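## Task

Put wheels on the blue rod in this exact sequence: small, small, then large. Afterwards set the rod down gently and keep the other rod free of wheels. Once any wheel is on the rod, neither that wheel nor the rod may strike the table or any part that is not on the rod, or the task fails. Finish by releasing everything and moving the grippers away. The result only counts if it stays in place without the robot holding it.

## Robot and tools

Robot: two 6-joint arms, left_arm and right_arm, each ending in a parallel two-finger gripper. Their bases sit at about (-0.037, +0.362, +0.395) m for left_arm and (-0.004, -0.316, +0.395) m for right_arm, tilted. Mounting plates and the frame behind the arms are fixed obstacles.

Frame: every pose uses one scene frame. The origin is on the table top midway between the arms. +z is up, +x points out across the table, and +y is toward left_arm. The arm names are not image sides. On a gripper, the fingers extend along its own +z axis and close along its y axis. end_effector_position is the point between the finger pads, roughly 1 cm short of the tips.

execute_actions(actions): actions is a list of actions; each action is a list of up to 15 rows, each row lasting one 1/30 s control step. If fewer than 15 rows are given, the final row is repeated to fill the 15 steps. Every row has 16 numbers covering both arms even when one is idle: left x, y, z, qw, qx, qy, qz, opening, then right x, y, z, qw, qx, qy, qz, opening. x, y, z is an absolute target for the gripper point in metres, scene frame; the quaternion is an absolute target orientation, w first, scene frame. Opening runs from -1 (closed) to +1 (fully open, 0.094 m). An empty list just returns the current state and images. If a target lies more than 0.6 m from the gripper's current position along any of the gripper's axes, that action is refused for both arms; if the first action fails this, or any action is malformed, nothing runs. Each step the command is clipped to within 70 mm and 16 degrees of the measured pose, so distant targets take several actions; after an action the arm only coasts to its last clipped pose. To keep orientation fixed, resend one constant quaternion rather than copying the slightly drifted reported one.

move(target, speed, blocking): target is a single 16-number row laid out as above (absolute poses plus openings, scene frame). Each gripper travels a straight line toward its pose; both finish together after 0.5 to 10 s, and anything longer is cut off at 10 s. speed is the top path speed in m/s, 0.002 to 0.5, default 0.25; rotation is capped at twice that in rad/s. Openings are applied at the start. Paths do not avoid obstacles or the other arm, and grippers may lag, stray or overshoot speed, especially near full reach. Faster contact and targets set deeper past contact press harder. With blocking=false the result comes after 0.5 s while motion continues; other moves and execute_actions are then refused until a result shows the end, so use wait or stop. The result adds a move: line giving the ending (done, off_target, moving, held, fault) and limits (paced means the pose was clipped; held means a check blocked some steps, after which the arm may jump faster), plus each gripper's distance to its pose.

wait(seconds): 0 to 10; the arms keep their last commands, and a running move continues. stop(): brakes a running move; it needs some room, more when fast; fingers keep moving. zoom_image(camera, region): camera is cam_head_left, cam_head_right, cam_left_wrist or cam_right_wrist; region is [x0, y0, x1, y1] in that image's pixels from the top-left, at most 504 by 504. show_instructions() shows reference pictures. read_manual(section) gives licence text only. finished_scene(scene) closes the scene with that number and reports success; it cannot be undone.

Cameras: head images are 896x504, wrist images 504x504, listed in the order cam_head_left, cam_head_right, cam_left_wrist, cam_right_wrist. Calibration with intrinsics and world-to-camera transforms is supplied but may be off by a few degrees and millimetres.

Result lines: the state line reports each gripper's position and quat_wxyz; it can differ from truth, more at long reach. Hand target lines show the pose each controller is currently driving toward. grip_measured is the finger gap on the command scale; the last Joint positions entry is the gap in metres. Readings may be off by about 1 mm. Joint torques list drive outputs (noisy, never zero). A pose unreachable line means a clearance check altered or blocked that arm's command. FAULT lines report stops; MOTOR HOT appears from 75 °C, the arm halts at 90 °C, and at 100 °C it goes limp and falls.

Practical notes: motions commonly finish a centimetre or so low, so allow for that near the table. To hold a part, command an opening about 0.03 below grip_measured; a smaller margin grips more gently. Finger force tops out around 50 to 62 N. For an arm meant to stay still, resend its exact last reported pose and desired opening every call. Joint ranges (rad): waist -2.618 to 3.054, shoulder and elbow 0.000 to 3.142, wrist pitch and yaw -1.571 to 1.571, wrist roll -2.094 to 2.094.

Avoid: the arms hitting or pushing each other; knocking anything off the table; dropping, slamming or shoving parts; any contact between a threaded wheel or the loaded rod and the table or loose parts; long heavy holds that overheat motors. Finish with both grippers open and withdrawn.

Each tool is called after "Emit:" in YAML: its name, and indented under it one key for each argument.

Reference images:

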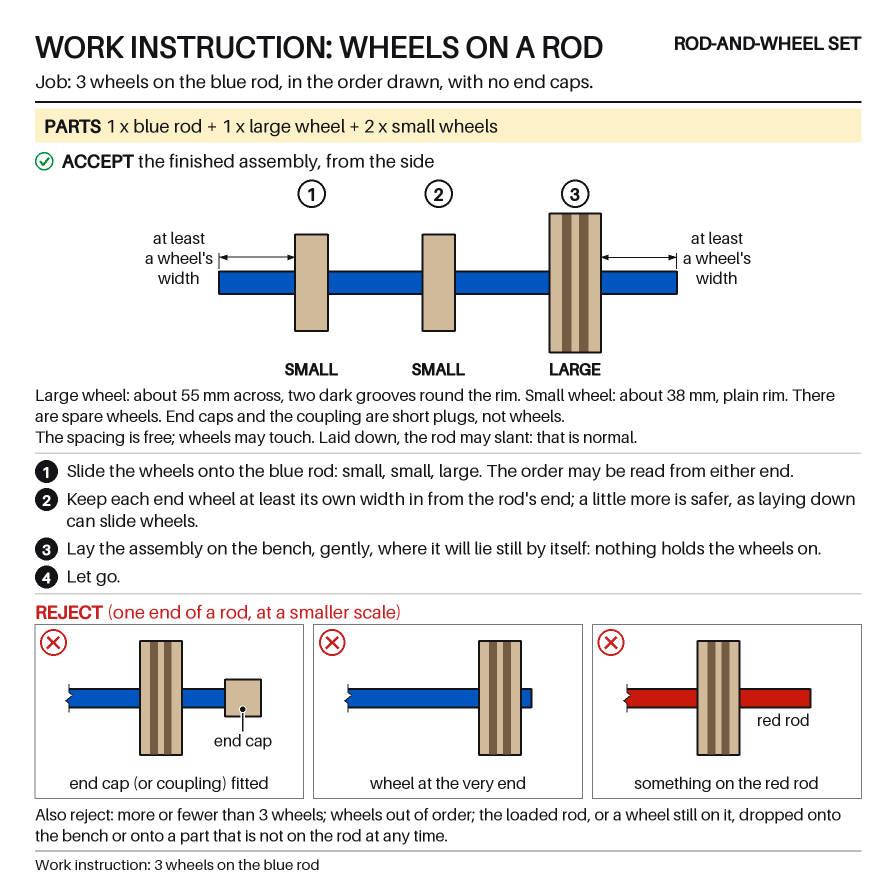

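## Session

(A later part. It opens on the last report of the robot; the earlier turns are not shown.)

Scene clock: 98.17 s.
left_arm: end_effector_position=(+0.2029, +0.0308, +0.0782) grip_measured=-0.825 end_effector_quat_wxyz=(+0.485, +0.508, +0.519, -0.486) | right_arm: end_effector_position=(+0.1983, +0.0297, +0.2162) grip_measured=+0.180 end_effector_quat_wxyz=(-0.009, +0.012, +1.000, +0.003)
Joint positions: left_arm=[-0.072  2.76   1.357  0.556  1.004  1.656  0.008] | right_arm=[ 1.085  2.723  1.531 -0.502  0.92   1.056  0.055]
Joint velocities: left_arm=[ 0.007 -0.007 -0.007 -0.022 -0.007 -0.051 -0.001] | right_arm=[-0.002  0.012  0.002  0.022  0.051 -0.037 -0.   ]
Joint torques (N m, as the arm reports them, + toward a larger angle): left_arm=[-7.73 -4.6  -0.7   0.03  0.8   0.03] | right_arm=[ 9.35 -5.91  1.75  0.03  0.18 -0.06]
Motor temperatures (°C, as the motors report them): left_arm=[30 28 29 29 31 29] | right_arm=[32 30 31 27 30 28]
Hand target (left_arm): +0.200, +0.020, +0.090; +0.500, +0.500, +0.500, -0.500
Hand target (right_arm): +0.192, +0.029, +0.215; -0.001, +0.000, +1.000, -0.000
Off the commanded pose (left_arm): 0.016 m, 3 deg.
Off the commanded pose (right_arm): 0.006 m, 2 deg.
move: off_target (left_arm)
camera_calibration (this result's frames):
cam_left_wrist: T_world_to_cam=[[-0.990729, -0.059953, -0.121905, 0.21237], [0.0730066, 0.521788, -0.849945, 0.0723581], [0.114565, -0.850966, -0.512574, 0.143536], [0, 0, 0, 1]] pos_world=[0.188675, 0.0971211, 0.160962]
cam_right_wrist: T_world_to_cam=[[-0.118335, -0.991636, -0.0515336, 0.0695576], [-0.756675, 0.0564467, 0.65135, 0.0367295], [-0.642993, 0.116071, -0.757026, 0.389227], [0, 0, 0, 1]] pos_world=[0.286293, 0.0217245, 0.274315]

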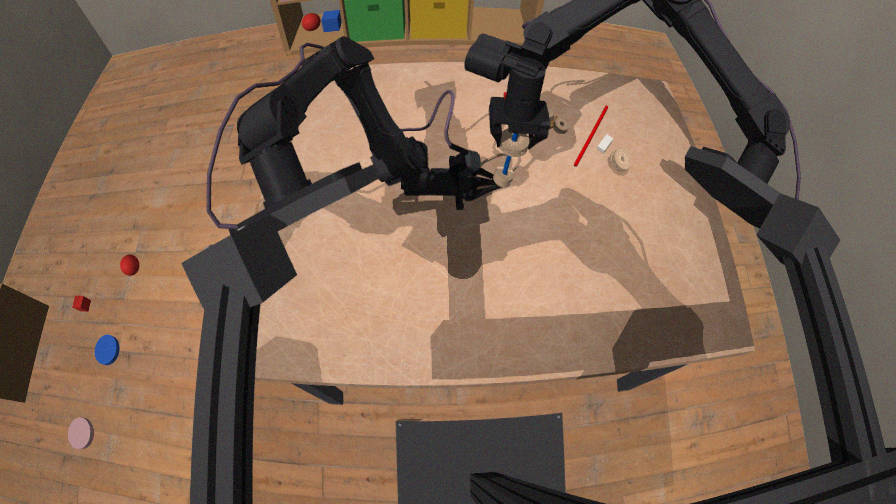

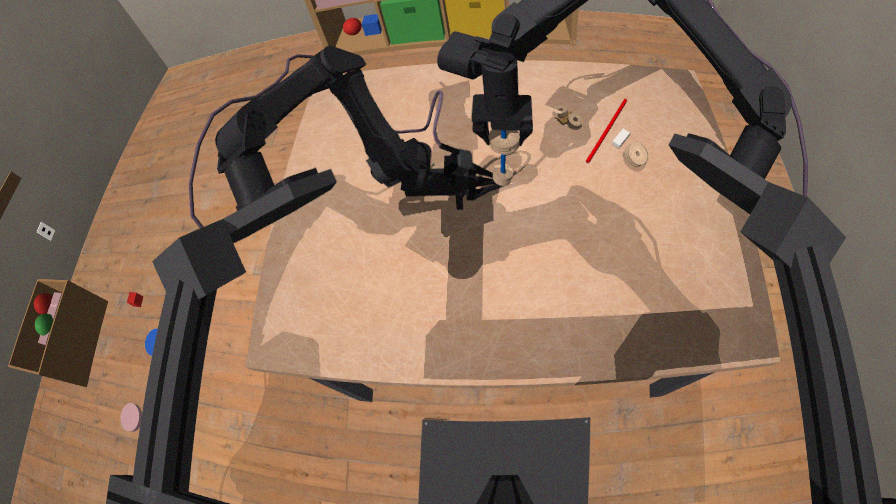

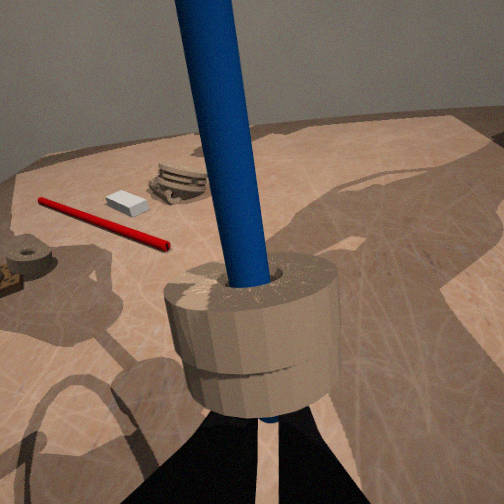

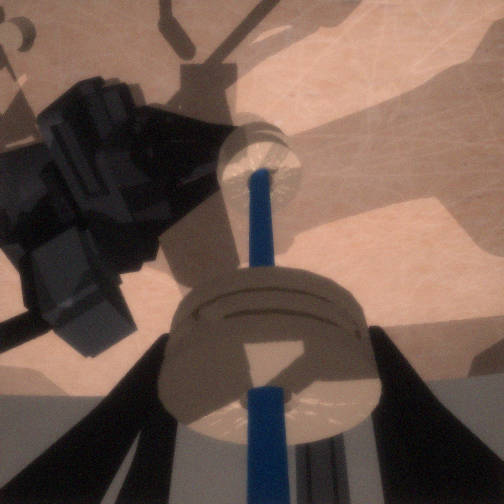

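Emit:
move:
  target: [0.2,0.02,0.09,0.5,0.5,0.5,-0.5,-0.87, 0.192,0.029,0.215,0,0,1,0,0.5]

Emit:
move:
  target: [0.2,0.02,0.09,0.5,0.5,0.5,-0.5,-0.87, 0.192,0.029,0.30,0,0,1,0,0.5]
  speed: 0.15

Emit:
move:
  target: [0.2,0.06,0.075,-0.086,0.702,0.702,0.086,-0.87, 0.25,-0.28,0.25,0,0.259,0.966,0,0.5]
  speed: 0.25

Scene clock: 99.20 s.
left_arm: end_effector_position=(+0.2028, +0.0303, +0.0783) grip_measured=-0.825 end_effector_quat_wxyz=(+0.485, +0.509, +0.519, -0.486) | right_arm: end_effector_position=(+0.1998, +0.0282, +0.2136) grip_measured=+0.498 end_effector_quat_wxyz=(-0.009, +0.013, +1.000, +0.001)
Joint positions: left_arm=[-0.074  2.76   1.357  0.556  1.001  1.656  0.008] | right_arm=[ 1.077  2.723  1.53  -0.498  0.922  1.05   0.07 ]
Joint velocities: left_arm=[ 0.002 -0.012  0.002  0.066 -0.007 -0.037  0.   ] | right_arm=[ 0.007 -0.012  0.002 -0.007 -0.022 -0.037 -0.001]
Joint torques (N m, as the arm reports them, + toward a larger angle): left_arm=[-7.57 -4.66 -0.67  0.03  0.78  0.02] | right_arm=[ 9.47 -5.84  1.77 -0.03  0.15 -0.05]
Motor temperatures (°C, as the motors report them): left_arm=[30 28 29 29 31 29] | right_arm=[32 30 31 27 30 28]
Hand target (left_arm): +0.200, +0.020, +0.090; +0.500, +0.500, +0.500, -0.500
Hand target (right_arm): +0.192, +0.029, +0.215; -0.000, +0.000, +1.000, -0.000
Off the commanded pose (left_arm): 0.016 m, 3 deg.
Off the commanded pose (right_arm): 0.008 m, 2 deg.
move: off_target (left_arm)
camera_calibration (this result's frames):
cam_left_wrist: T_world_to_cam=[[-0.990678, -0.0588843, -0.122842, 0.212289], [0.0742345, 0.522746, -0.84925, 0.0723879], [0.114223, -0.850452, -0.513502, 0.143262], [0, 0, 0, 1]] pos_world=[0.188573, 0.0964977, 0.161119]
cam_right_wrist: T_world_to_cam=[[-0.12077, -0.991561, -0.0471275, 0.0676102], [-0.756117, 0.0611254, 0.651575, 0.0394099], [-0.643196, 0.114325, -0.757119, 0.388535], [0, 0, 0, 1]] pos_world=[0.287868, 0.0202114, 0.271675]

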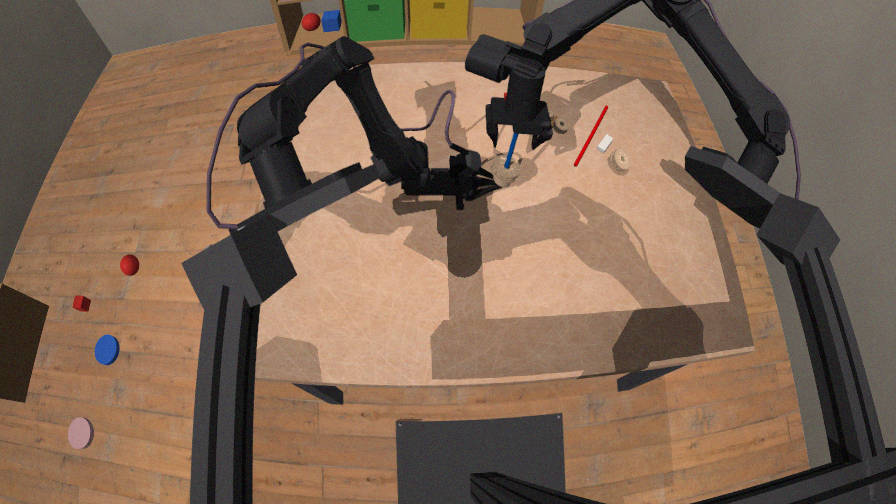

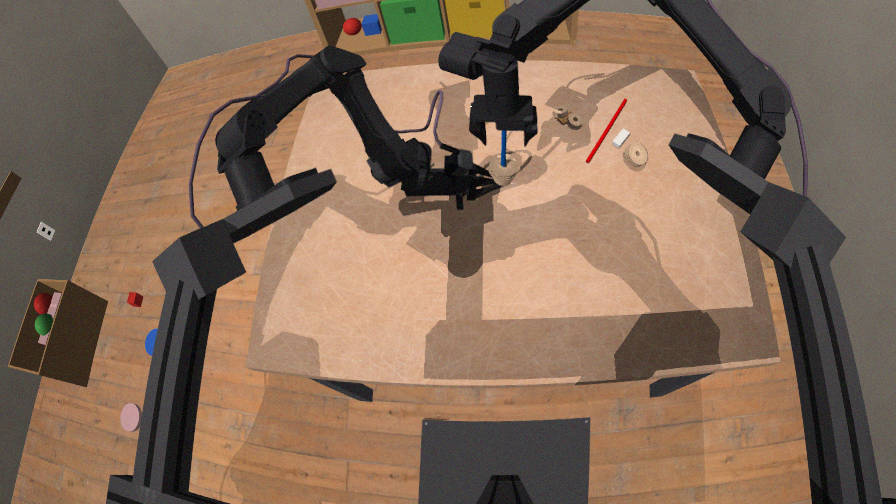

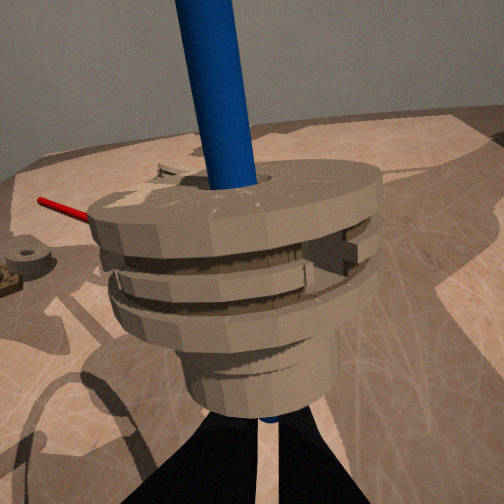

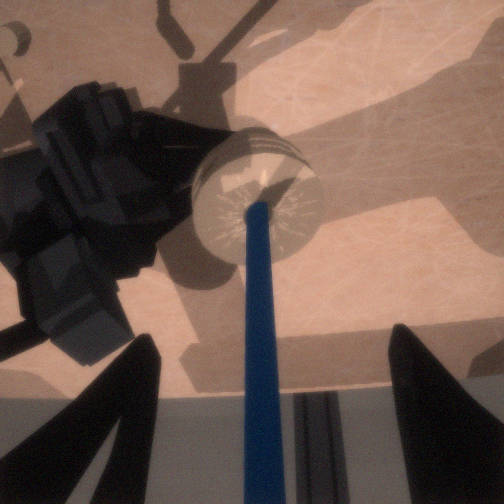

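Scene clock: 100.43 s.
left_arm: end_effector_position=(+0.2030, +0.0314, +0.0774) grip_measured=-0.825 end_effector_quat_wxyz=(+0.485, +0.509, +0.520, -0.485) | right_arm: end_effector_position=(+0.1881, +0.0236, +0.2878) grip_measured=+0.498 end_effector_quat_wxyz=(-0.003, -0.002, +1.000, -0.009)
Joint positions: left_arm=[-0.071  2.76   1.357  0.556  1.002  1.656  0.008] | right_arm=[ 1.244  2.671  1.597 -0.852  0.902  1.306  0.07 ]
Joint velocities: left_arm=[-0.017  0.027 -0.007  0.007  0.022 -0.022 -0.   ] | right_arm=[-0.007  0.002 -0.027 -0.022 -0.037  0.051 -0.   ]
Joint torques (N m, as the arm reports them, + toward a larger angle): left_arm=[-7.81 -4.65 -0.71  0.04  0.8   0.04] | right_arm=[ 9.55 -7.23  5.74 -0.39  0.    0.08]
Motor temperatures (°C, as the motors report them): left_arm=[30 28 29 29 31 29] | right_arm=[32 30 31 27 30 28]
Hand target (left_arm): +0.200, +0.021, +0.090; +0.500, +0.500, +0.500, -0.500
Hand target (right_arm): +0.192, +0.029, +0.299; +0.001, +0.000, +1.000, +0.000
Off the commanded pose (left_arm): 0.017 m, 4 deg.
Off the commanded pose (right_arm): 0.014 m, 1 deg.
move: off_target (left_arm, right_arm)
camera_calibration (this result's frames):
cam_left_wrist: T_world_to_cam=[[-0.990709, -0.0604733, -0.121815, 0.21245], [0.0723048, 0.524413, -0.848388, 0.0712668], [0.115186, -0.849314, -0.515169, 0.143605], [0, 0, 0, 1]] pos_world=[0.188782, 0.0974396, 0.160322]
cam_right_wrist: T_world_to_cam=[[-0.0903286, -0.995526, -0.0277311, 0.0539264], [-0.765603, 0.0516044, 0.641241, -0.0124691], [-0.636941, 0.0791534, -0.766839, 0.440144], [0, 0, 0, 1]] pos_world=[0.27567, 0.0194897, 0.34701]

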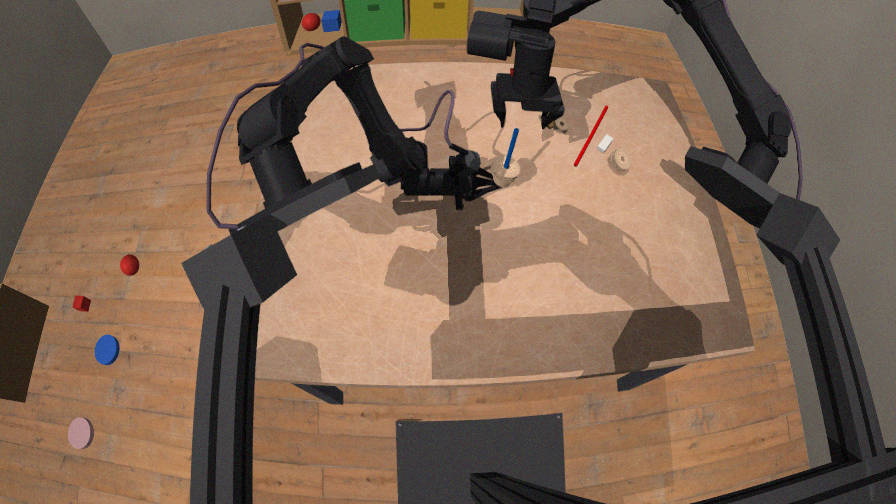

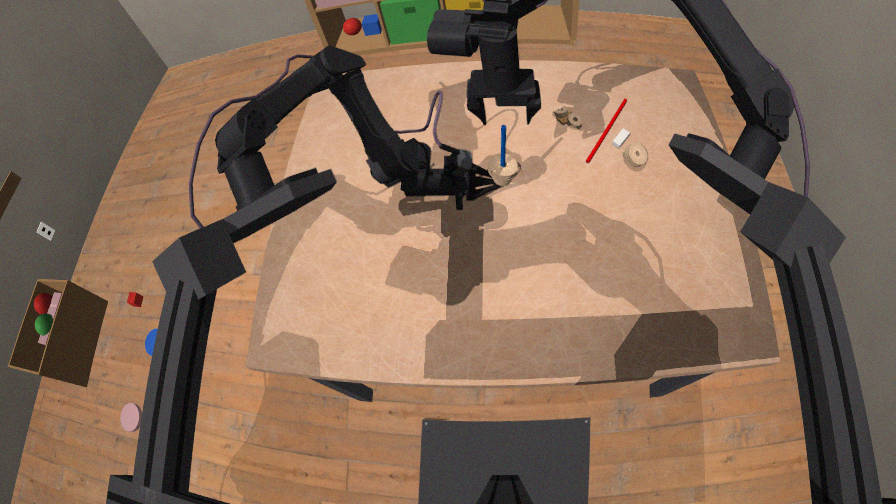

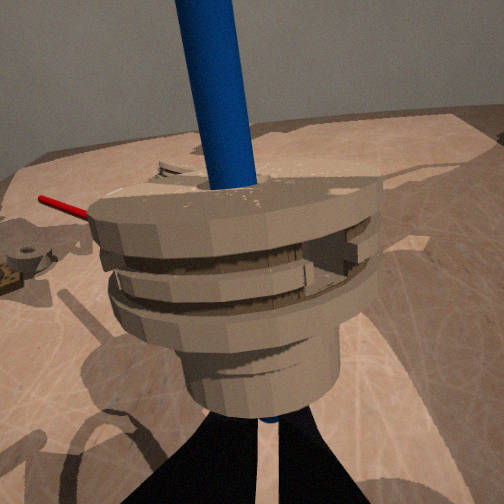

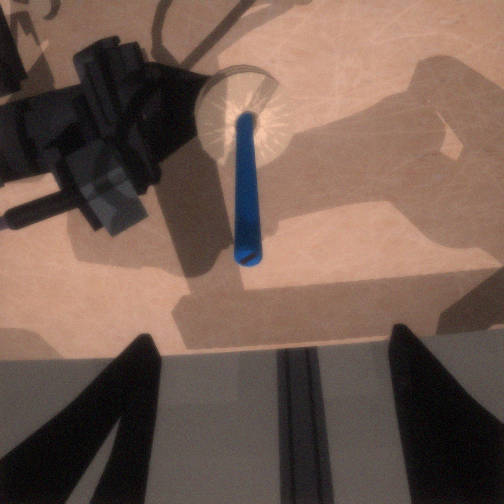

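Scene clock: 104.80 s.
left_arm: end_effector_position=(+0.2006, +0.0725, +0.0697) grip_measured=-0.825 end_effector_quat_wxyz=(-0.092, +0.696, +0.706, +0.090) | right_arm: end_effector_position=(+0.2514, -0.2758, +0.2488) grip_measured=+0.498 end_effector_quat_wxyz=(-0.007, +0.255, +0.967, -0.004)
Joint positions: left_arm=[-0.636  2.75   1.622 -0.257 -1.067  0.821  0.008] | right_arm=[ 0.627  1.432  0.519 -0.22   0.854  0.829  0.07 ]
Joint velocities: left_arm=[-0.012 -0.007 -0.007  0.022 -0.007 -0.11  -0.001] | right_arm=[-0.017 -0.022  0.012 -0.022 -0.081  0.037  0.   ]
Joint torques (N m, as the arm reports them, + toward a larger angle): left_arm=[-11.15  -6.53   2.44  -0.32  -0.16  -0.04] | right_arm=[ 2.82 -4.8   1.11  0.04  0.05 -0.02]
Motor temperatures (°C, as the motors report them): left_arm=[31 28 29 29 31 29] | right_arm=[32 30 30 27 30 28]
Hand target (left_arm): +0.201, +0.061, +0.077; -0.081, +0.700, +0.703, +0.090
Hand target (right_arm): +0.251, -0.277, +0.250; -0.004, +0.259, +0.966, +0.000
Off the commanded pose (left_arm): 0.014 m, 1 deg.
Off the commanded pose (right_arm): 0.005 m, 1 deg.
move: off_target (left_arm)
camera_calibration (this result's frames):
cam_left_wrist: T_world_to_cam=[[-0.991858, 0.125593, -0.021076, 0.191352], [0.0778639, 0.729039, 0.680029, -0.0791124], [0.100772, 0.672851, -0.732882, 0.0825674], [0, 0, 0, 1]] pos_world=[0.187634, -0.0219121, 0.118344]
cam_right_wrist: T_world_to_cam=[[-0.572012, -0.819552, -0.0337148, -0.0683757], [-0.638104, 0.41879, 0.646095, 0.144376], [-0.515389, 0.391088, -0.762512, 0.528617], [0, 0, 0, 1]] pos_world=[0.325459, -0.323236, 0.307491]

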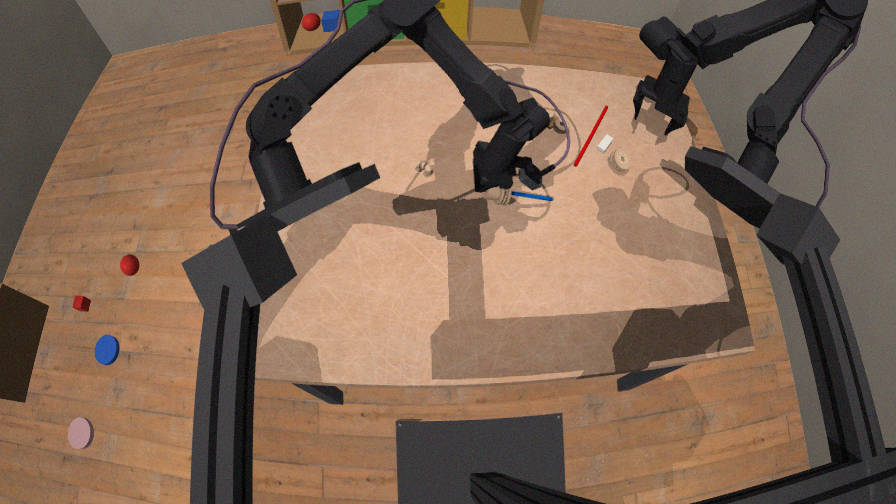

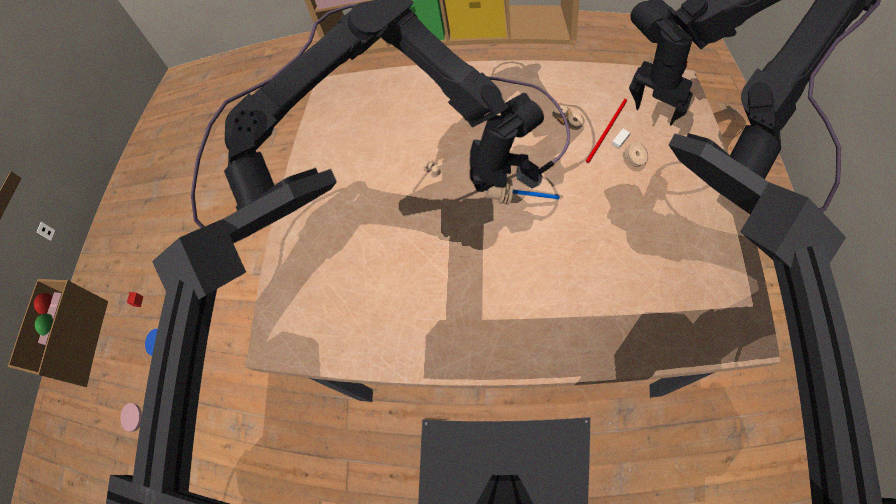

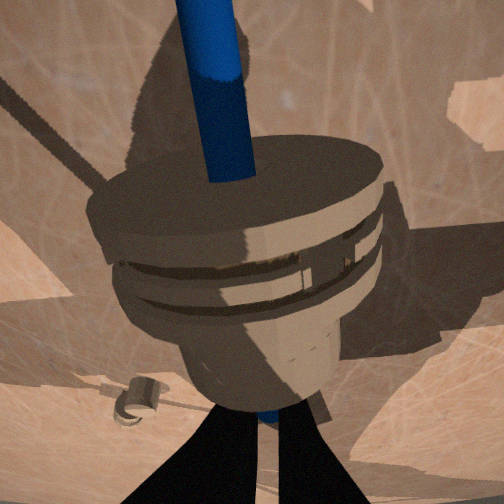

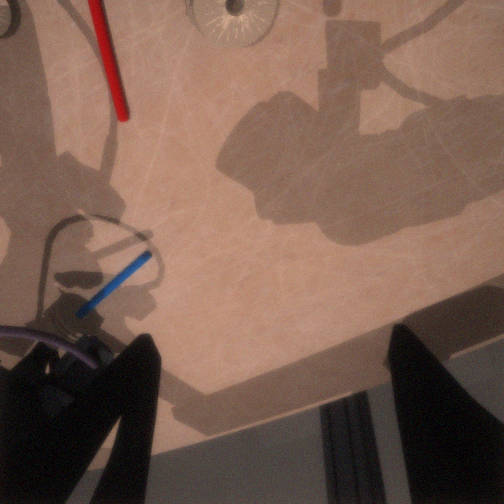

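Emit:
move:
  target: [0.2,0.06,0.046,-0.086,0.702,0.702,0.086,-0.87, 0.25,-0.28,0.25,0,0.259,0.966,0,0.5]
  speed: 0.015

Emit:
zoom_image:
  camera: "cam_head_right"
  region: [440, 150, 600, 240]

Scene clock: 107.00 s.
left_arm: end_effector_position=(+0.2007, +0.0658, +0.0501) grip_measured=-0.825 end_effector_quat_wxyz=(-0.090, +0.703, +0.700, +0.091) | right_arm: end_effector_position=(+0.2502, -0.2770, +0.2495) grip_measured=+0.498 end_effector_quat_wxyz=(-0.004, +0.253, +0.968, -0.002)
Joint positions: left_arm=[-0.612  2.814  1.689 -0.207 -1.066  0.897  0.008] | right_arm=[ 0.627  1.418  0.505 -0.209  0.854  0.817  0.07 ]
Joint velocities: left_arm=[0.012 0.007 0.012 0.051 0.022 0.037 0.   ] | right_arm=[ 0.002 -0.017 -0.012 -0.022  0.066  0.051  0.001]
Joint torques (N m, as the arm reports them, + toward a larger angle): left_arm=[-9.03 -5.79  2.43 -0.01 -0.01  0.11] | right_arm=[ 2.54 -4.89  0.85  0.06 -0.04 -0.05]
Motor temperatures (°C, as the motors report them): left_arm=[31 28 29 29 31 29] | right_arm=[31 30 30 27 30 28]
Hand target (left_arm): +0.200, +0.060, +0.046; -0.086, +0.702, +0.702, +0.086
Hand target (right_arm): +0.250, -0.280, +0.250; -0.000, +0.259, +0.966, -0.000
Off the commanded pose (left_arm): 0.007 m, 1 deg.
Off the commanded pose (right_arm): 0.003 m, 1 deg.
move: done
camera_calibration (this result's frames):
cam_left_wrist: T_world_to_cam=[[-0.989139, 0.145361, -0.0217623, 0.190046], [0.0919567, 0.727527, 0.679888, -0.0636582], [0.114662, 0.670503, -0.732993, 0.0700962], [0, 0, 0, 1]] pos_world=[0.185799, -0.0283119, 0.0987964]
cam_right_wrist: T_world_to_cam=[[-0.56828, -0.821886, -0.0395204, -0.0701571], [-0.644321, 0.414605, 0.642614, 0.144946], [-0.51177, 0.390648, -0.765171, 0.528703], [0, 0, 0, 1]] pos_world=[0.324097, -0.324293, 0.308631]

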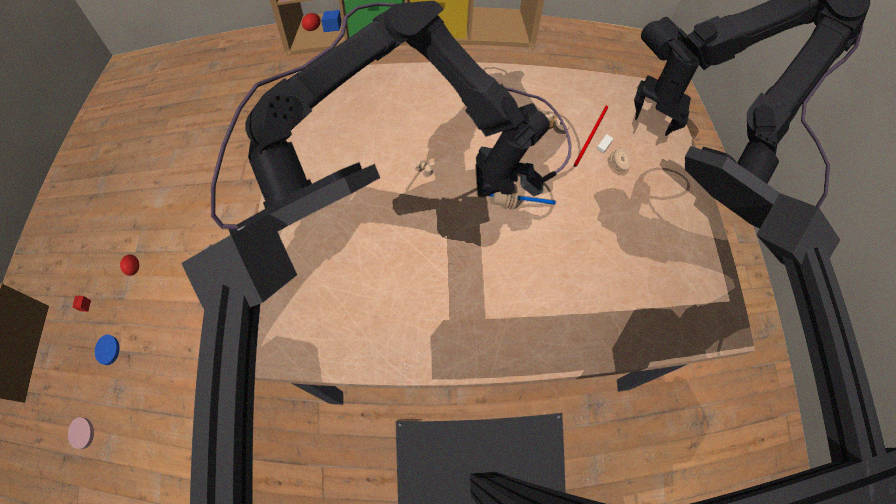

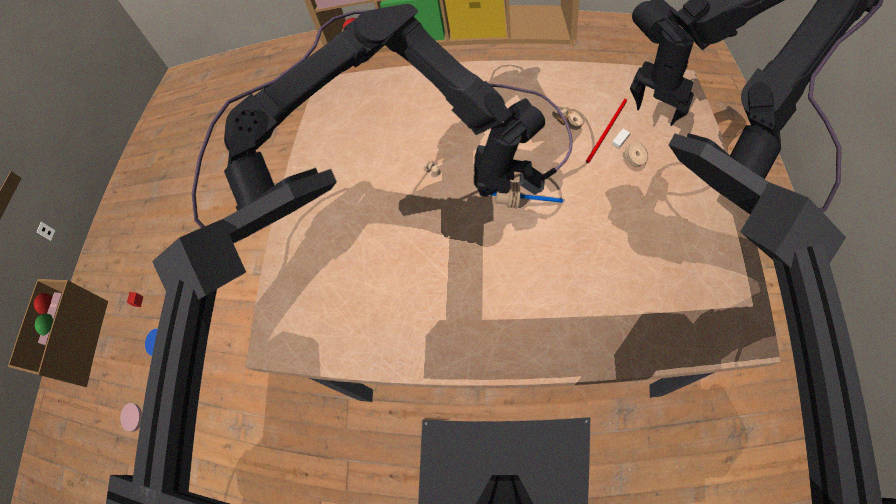

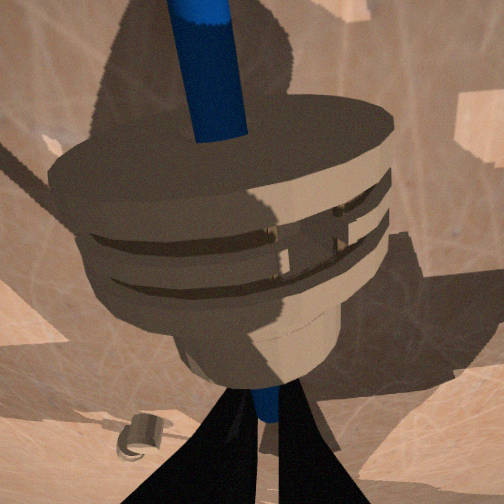

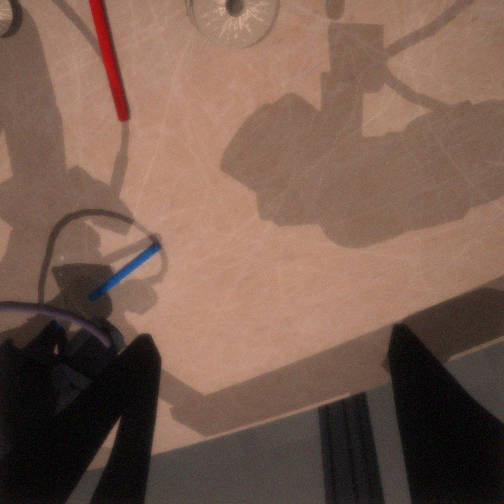

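Region (440, 150, 600, 240) of cam_head_right's 896x504 image, scaled by 3.150, with more detail than that image has; it fills the top 284 rows of this view, and the rest is white.

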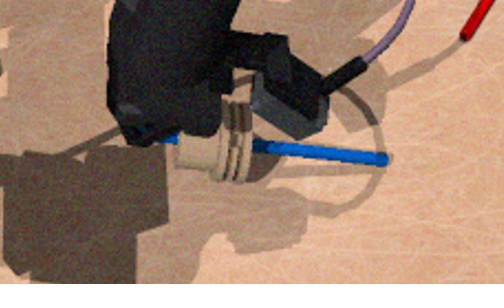

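Down on the table. Release and retreat.

Emit:
move:
  target: [0.2,0.064,0.05,-0.086,0.702,0.702,0.086,-0.4, 0.25,-0.28,0.25,0,0.259,0.966,0,0.5]

Emit:
move:
  target: [0.18,0.16,0.18,-0.086,0.702,0.702,0.086,-0.4, 0.25,-0.28,0.25,0,0.259,0.966,0,0.5]
  speed: 0.2

Emit:
zoom_image:
  camera: "cam_head_right"
  region: [440, 150, 600, 240]

Scene clock: 107.83 s.
left_arm: end_effector_position=(+0.2026, +0.0693, +0.0463) grip_measured=-0.403 end_effector_quat_wxyz=(-0.092, +0.698, +0.704, +0.093) | right_arm: end_effector_position=(+0.2503, -0.2770, +0.2495) grip_measured=+0.498 end_effector_quat_wxyz=(-0.004, +0.252, +0.968, -0.002)
Joint positions: left_arm=[-0.6    2.814  1.689 -0.196 -1.066  0.898  0.028] | right_arm=[ 0.627  1.418  0.505 -0.208  0.854  0.816  0.07 ]
Joint velocities: left_arm=[-0.012 -0.002 -0.012 -0.007  0.051  0.066 -0.001] | right_arm=[ 0.002  0.007  0.007 -0.051 -0.037 -0.037  0.001]
Joint torques (N m, as the arm reports them, + toward a larger angle): left_arm=[-10.02  -7.5   -0.09  -0.08  -0.03   0.06] | right_arm=[ 2.51 -4.96  0.86  0.07 -0.02 -0.04]
Motor temperatures (°C, as the motors report them): left_arm=[31 28 29 29 31 29] | right_arm=[31 30 30 27 30 28]
Hand target (left_arm): +0.200, +0.064, +0.050; -0.086, +0.702, +0.702, +0.086
Hand target (right_arm): +0.250, -0.280, +0.250; -0.000, +0.259, +0.966, -0.000
Off the commanded pose (left_arm): 0.007 m, 1 deg.
Off the commanded pose (right_arm): 0.003 m, 1 deg.
move: done
camera_calibration (this result's frames):
cam_left_wrist: T_world_to_cam=[[-0.991053, 0.131505, -0.0228119, 0.192677], [0.0804946, 0.725239, 0.683775, -0.0614991], [0.106464, 0.675821, -0.729336, 0.0658165], [0, 0, 0, 1]] pos_world=[0.188896, -0.0252166, 0.0944492]
cam_right_wrist: T_world_to_cam=[[-0.56788, -0.822153, -0.0397214, -0.0702244], [-0.644671, 0.414248, 0.642493, 0.145], [-0.511773, 0.390466, -0.765261, 0.528702], [0, 0, 0, 1]] pos_world=[0.324174, -0.324241, 0.308644]

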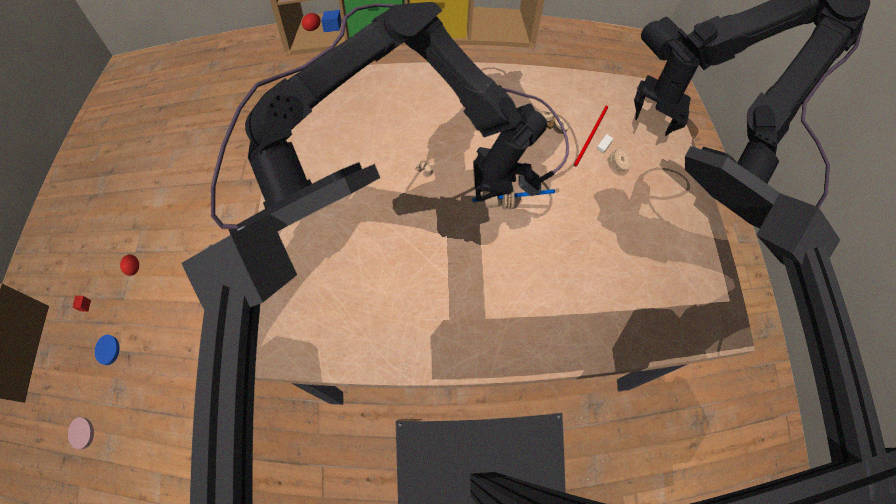

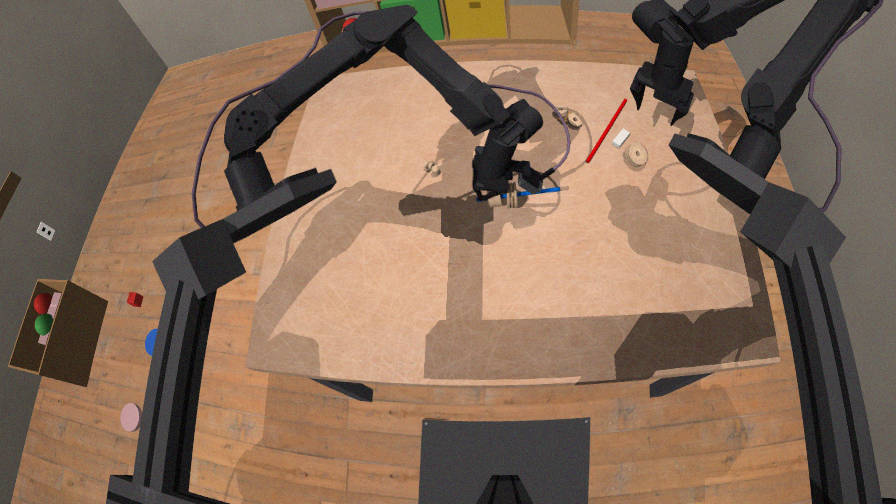

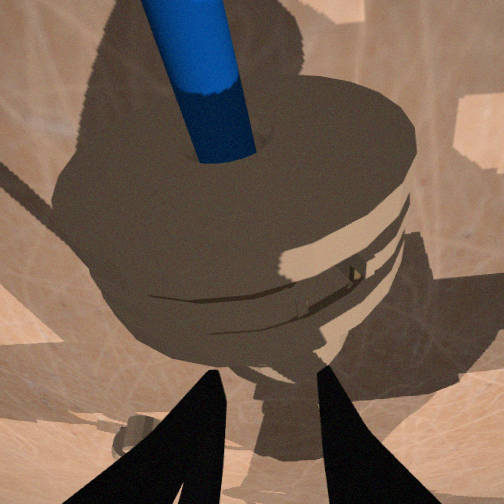

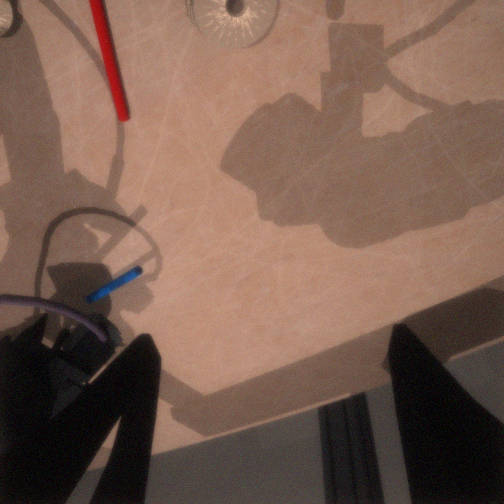

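Scene clock: 109.23 s.
left_arm: end_effector_position=(+0.1843, +0.1614, +0.1727) grip_measured=-0.403 end_effector_quat_wxyz=(-0.089, +0.696, +0.707, +0.087) | right_arm: end_effector_position=(+0.2503, -0.2770, +0.2495) grip_measured=+0.498 end_effector_quat_wxyz=(-0.004, +0.252, +0.968, -0.002)
Joint positions: left_arm=[-0.733  2.282  1.051 -0.318 -1.072  0.631  0.028] | right_arm=[ 0.627  1.418  0.505 -0.208  0.854  0.816  0.07 ]
Joint velocities: left_arm=[-0.007  0.007 -0.002  0.022  0.007  0.022 -0.001] | right_arm=[-0.002  0.012 -0.012  0.037 -0.037  0.022  0.   ]
Joint torques (N m, as the arm reports them, + toward a larger angle): left_arm=[-8.69 -7.02 -0.41 -0.38 -0.09 -0.12] | right_arm=[ 2.61 -4.92  1.24  0.05 -0.04 -0.01]
Motor temperatures (°C, as the motors report them): left_arm=[31 29 29 29 31 29] | right_arm=[31 30 30 27 30 28]
Hand target (left_arm): +0.182, +0.161, +0.179; -0.085, +0.702, +0.702, +0.086
Hand target (right_arm): +0.250, -0.280, +0.250; -0.000, +0.259, +0.966, -0.000
Off the commanded pose (left_arm): 0.009 m, 1 deg.
Off the commanded pose (right_arm): 0.003 m, 1 deg.
move: done
camera_calibration (this result's frames):
cam_left_wrist: T_world_to_cam=[[-0.991908, 0.125049, -0.0219234, 0.166368], [0.0776798, 0.734379, 0.674279, -0.21248], [0.100418, 0.66712, -0.738151, 0.101797], [0, 0, 0, 1]] pos_world=[0.171305, 0.0673261, 0.22206]
cam_right_wrist: T_world_to_cam=[[-0.56788, -0.822153, -0.0397214, -0.0702244], [-0.644671, 0.414248, 0.642493, 0.145], [-0.511773, 0.390466, -0.765261, 0.528702], [0, 0, 0, 1]] pos_world=[0.324174, -0.324241, 0.308644]

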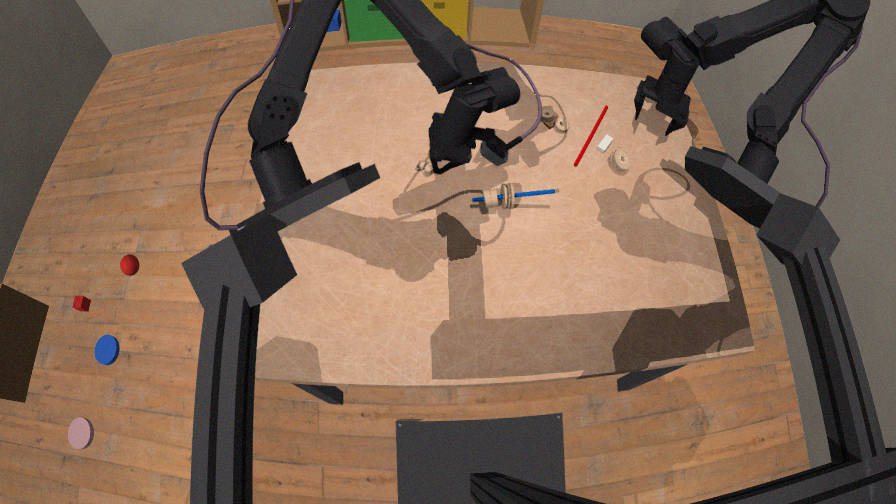

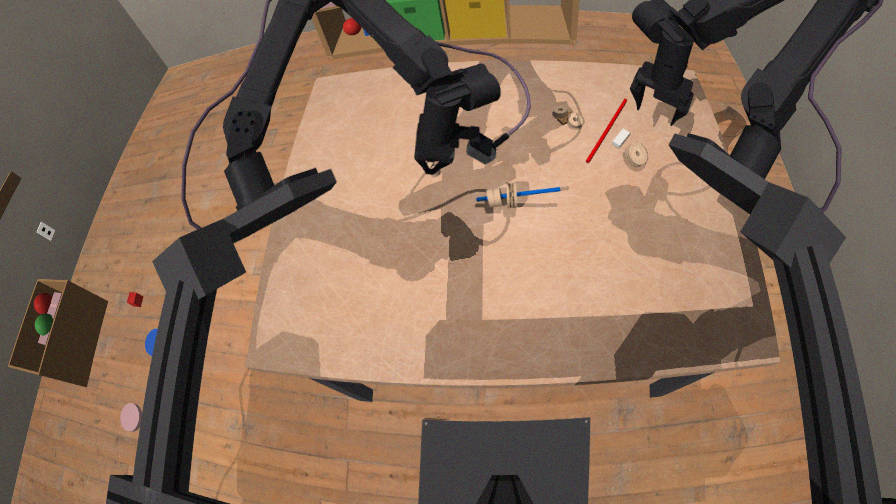

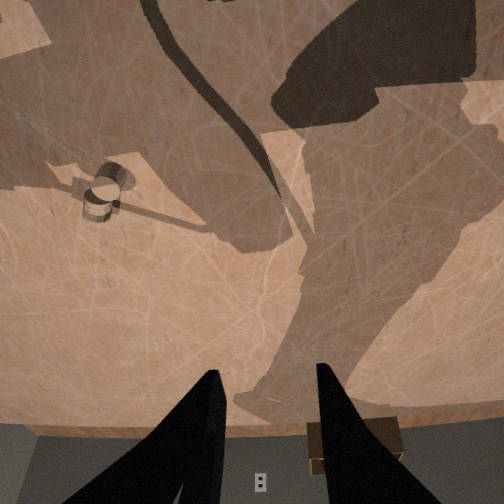

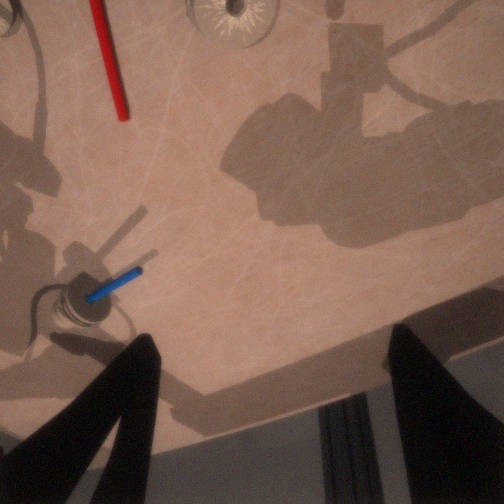

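Region (440, 150, 600, 240) of cam_head_right's 896x504 image, scaled by 3.150, with more detail than that image has; it fills the top 284 rows of this view, and the rest is white.

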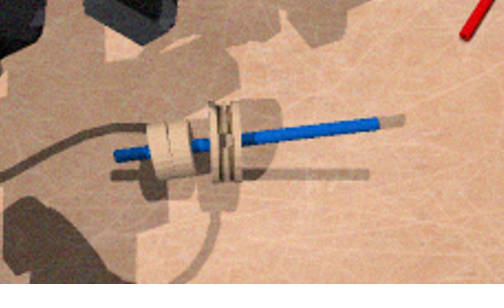

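It tipped onto the small wheels (lesson: lay it the other way next time). End stub is longer than a wheel width.

Emit:
finished_scene:
  scene: 1

The scene is finished: the task was done.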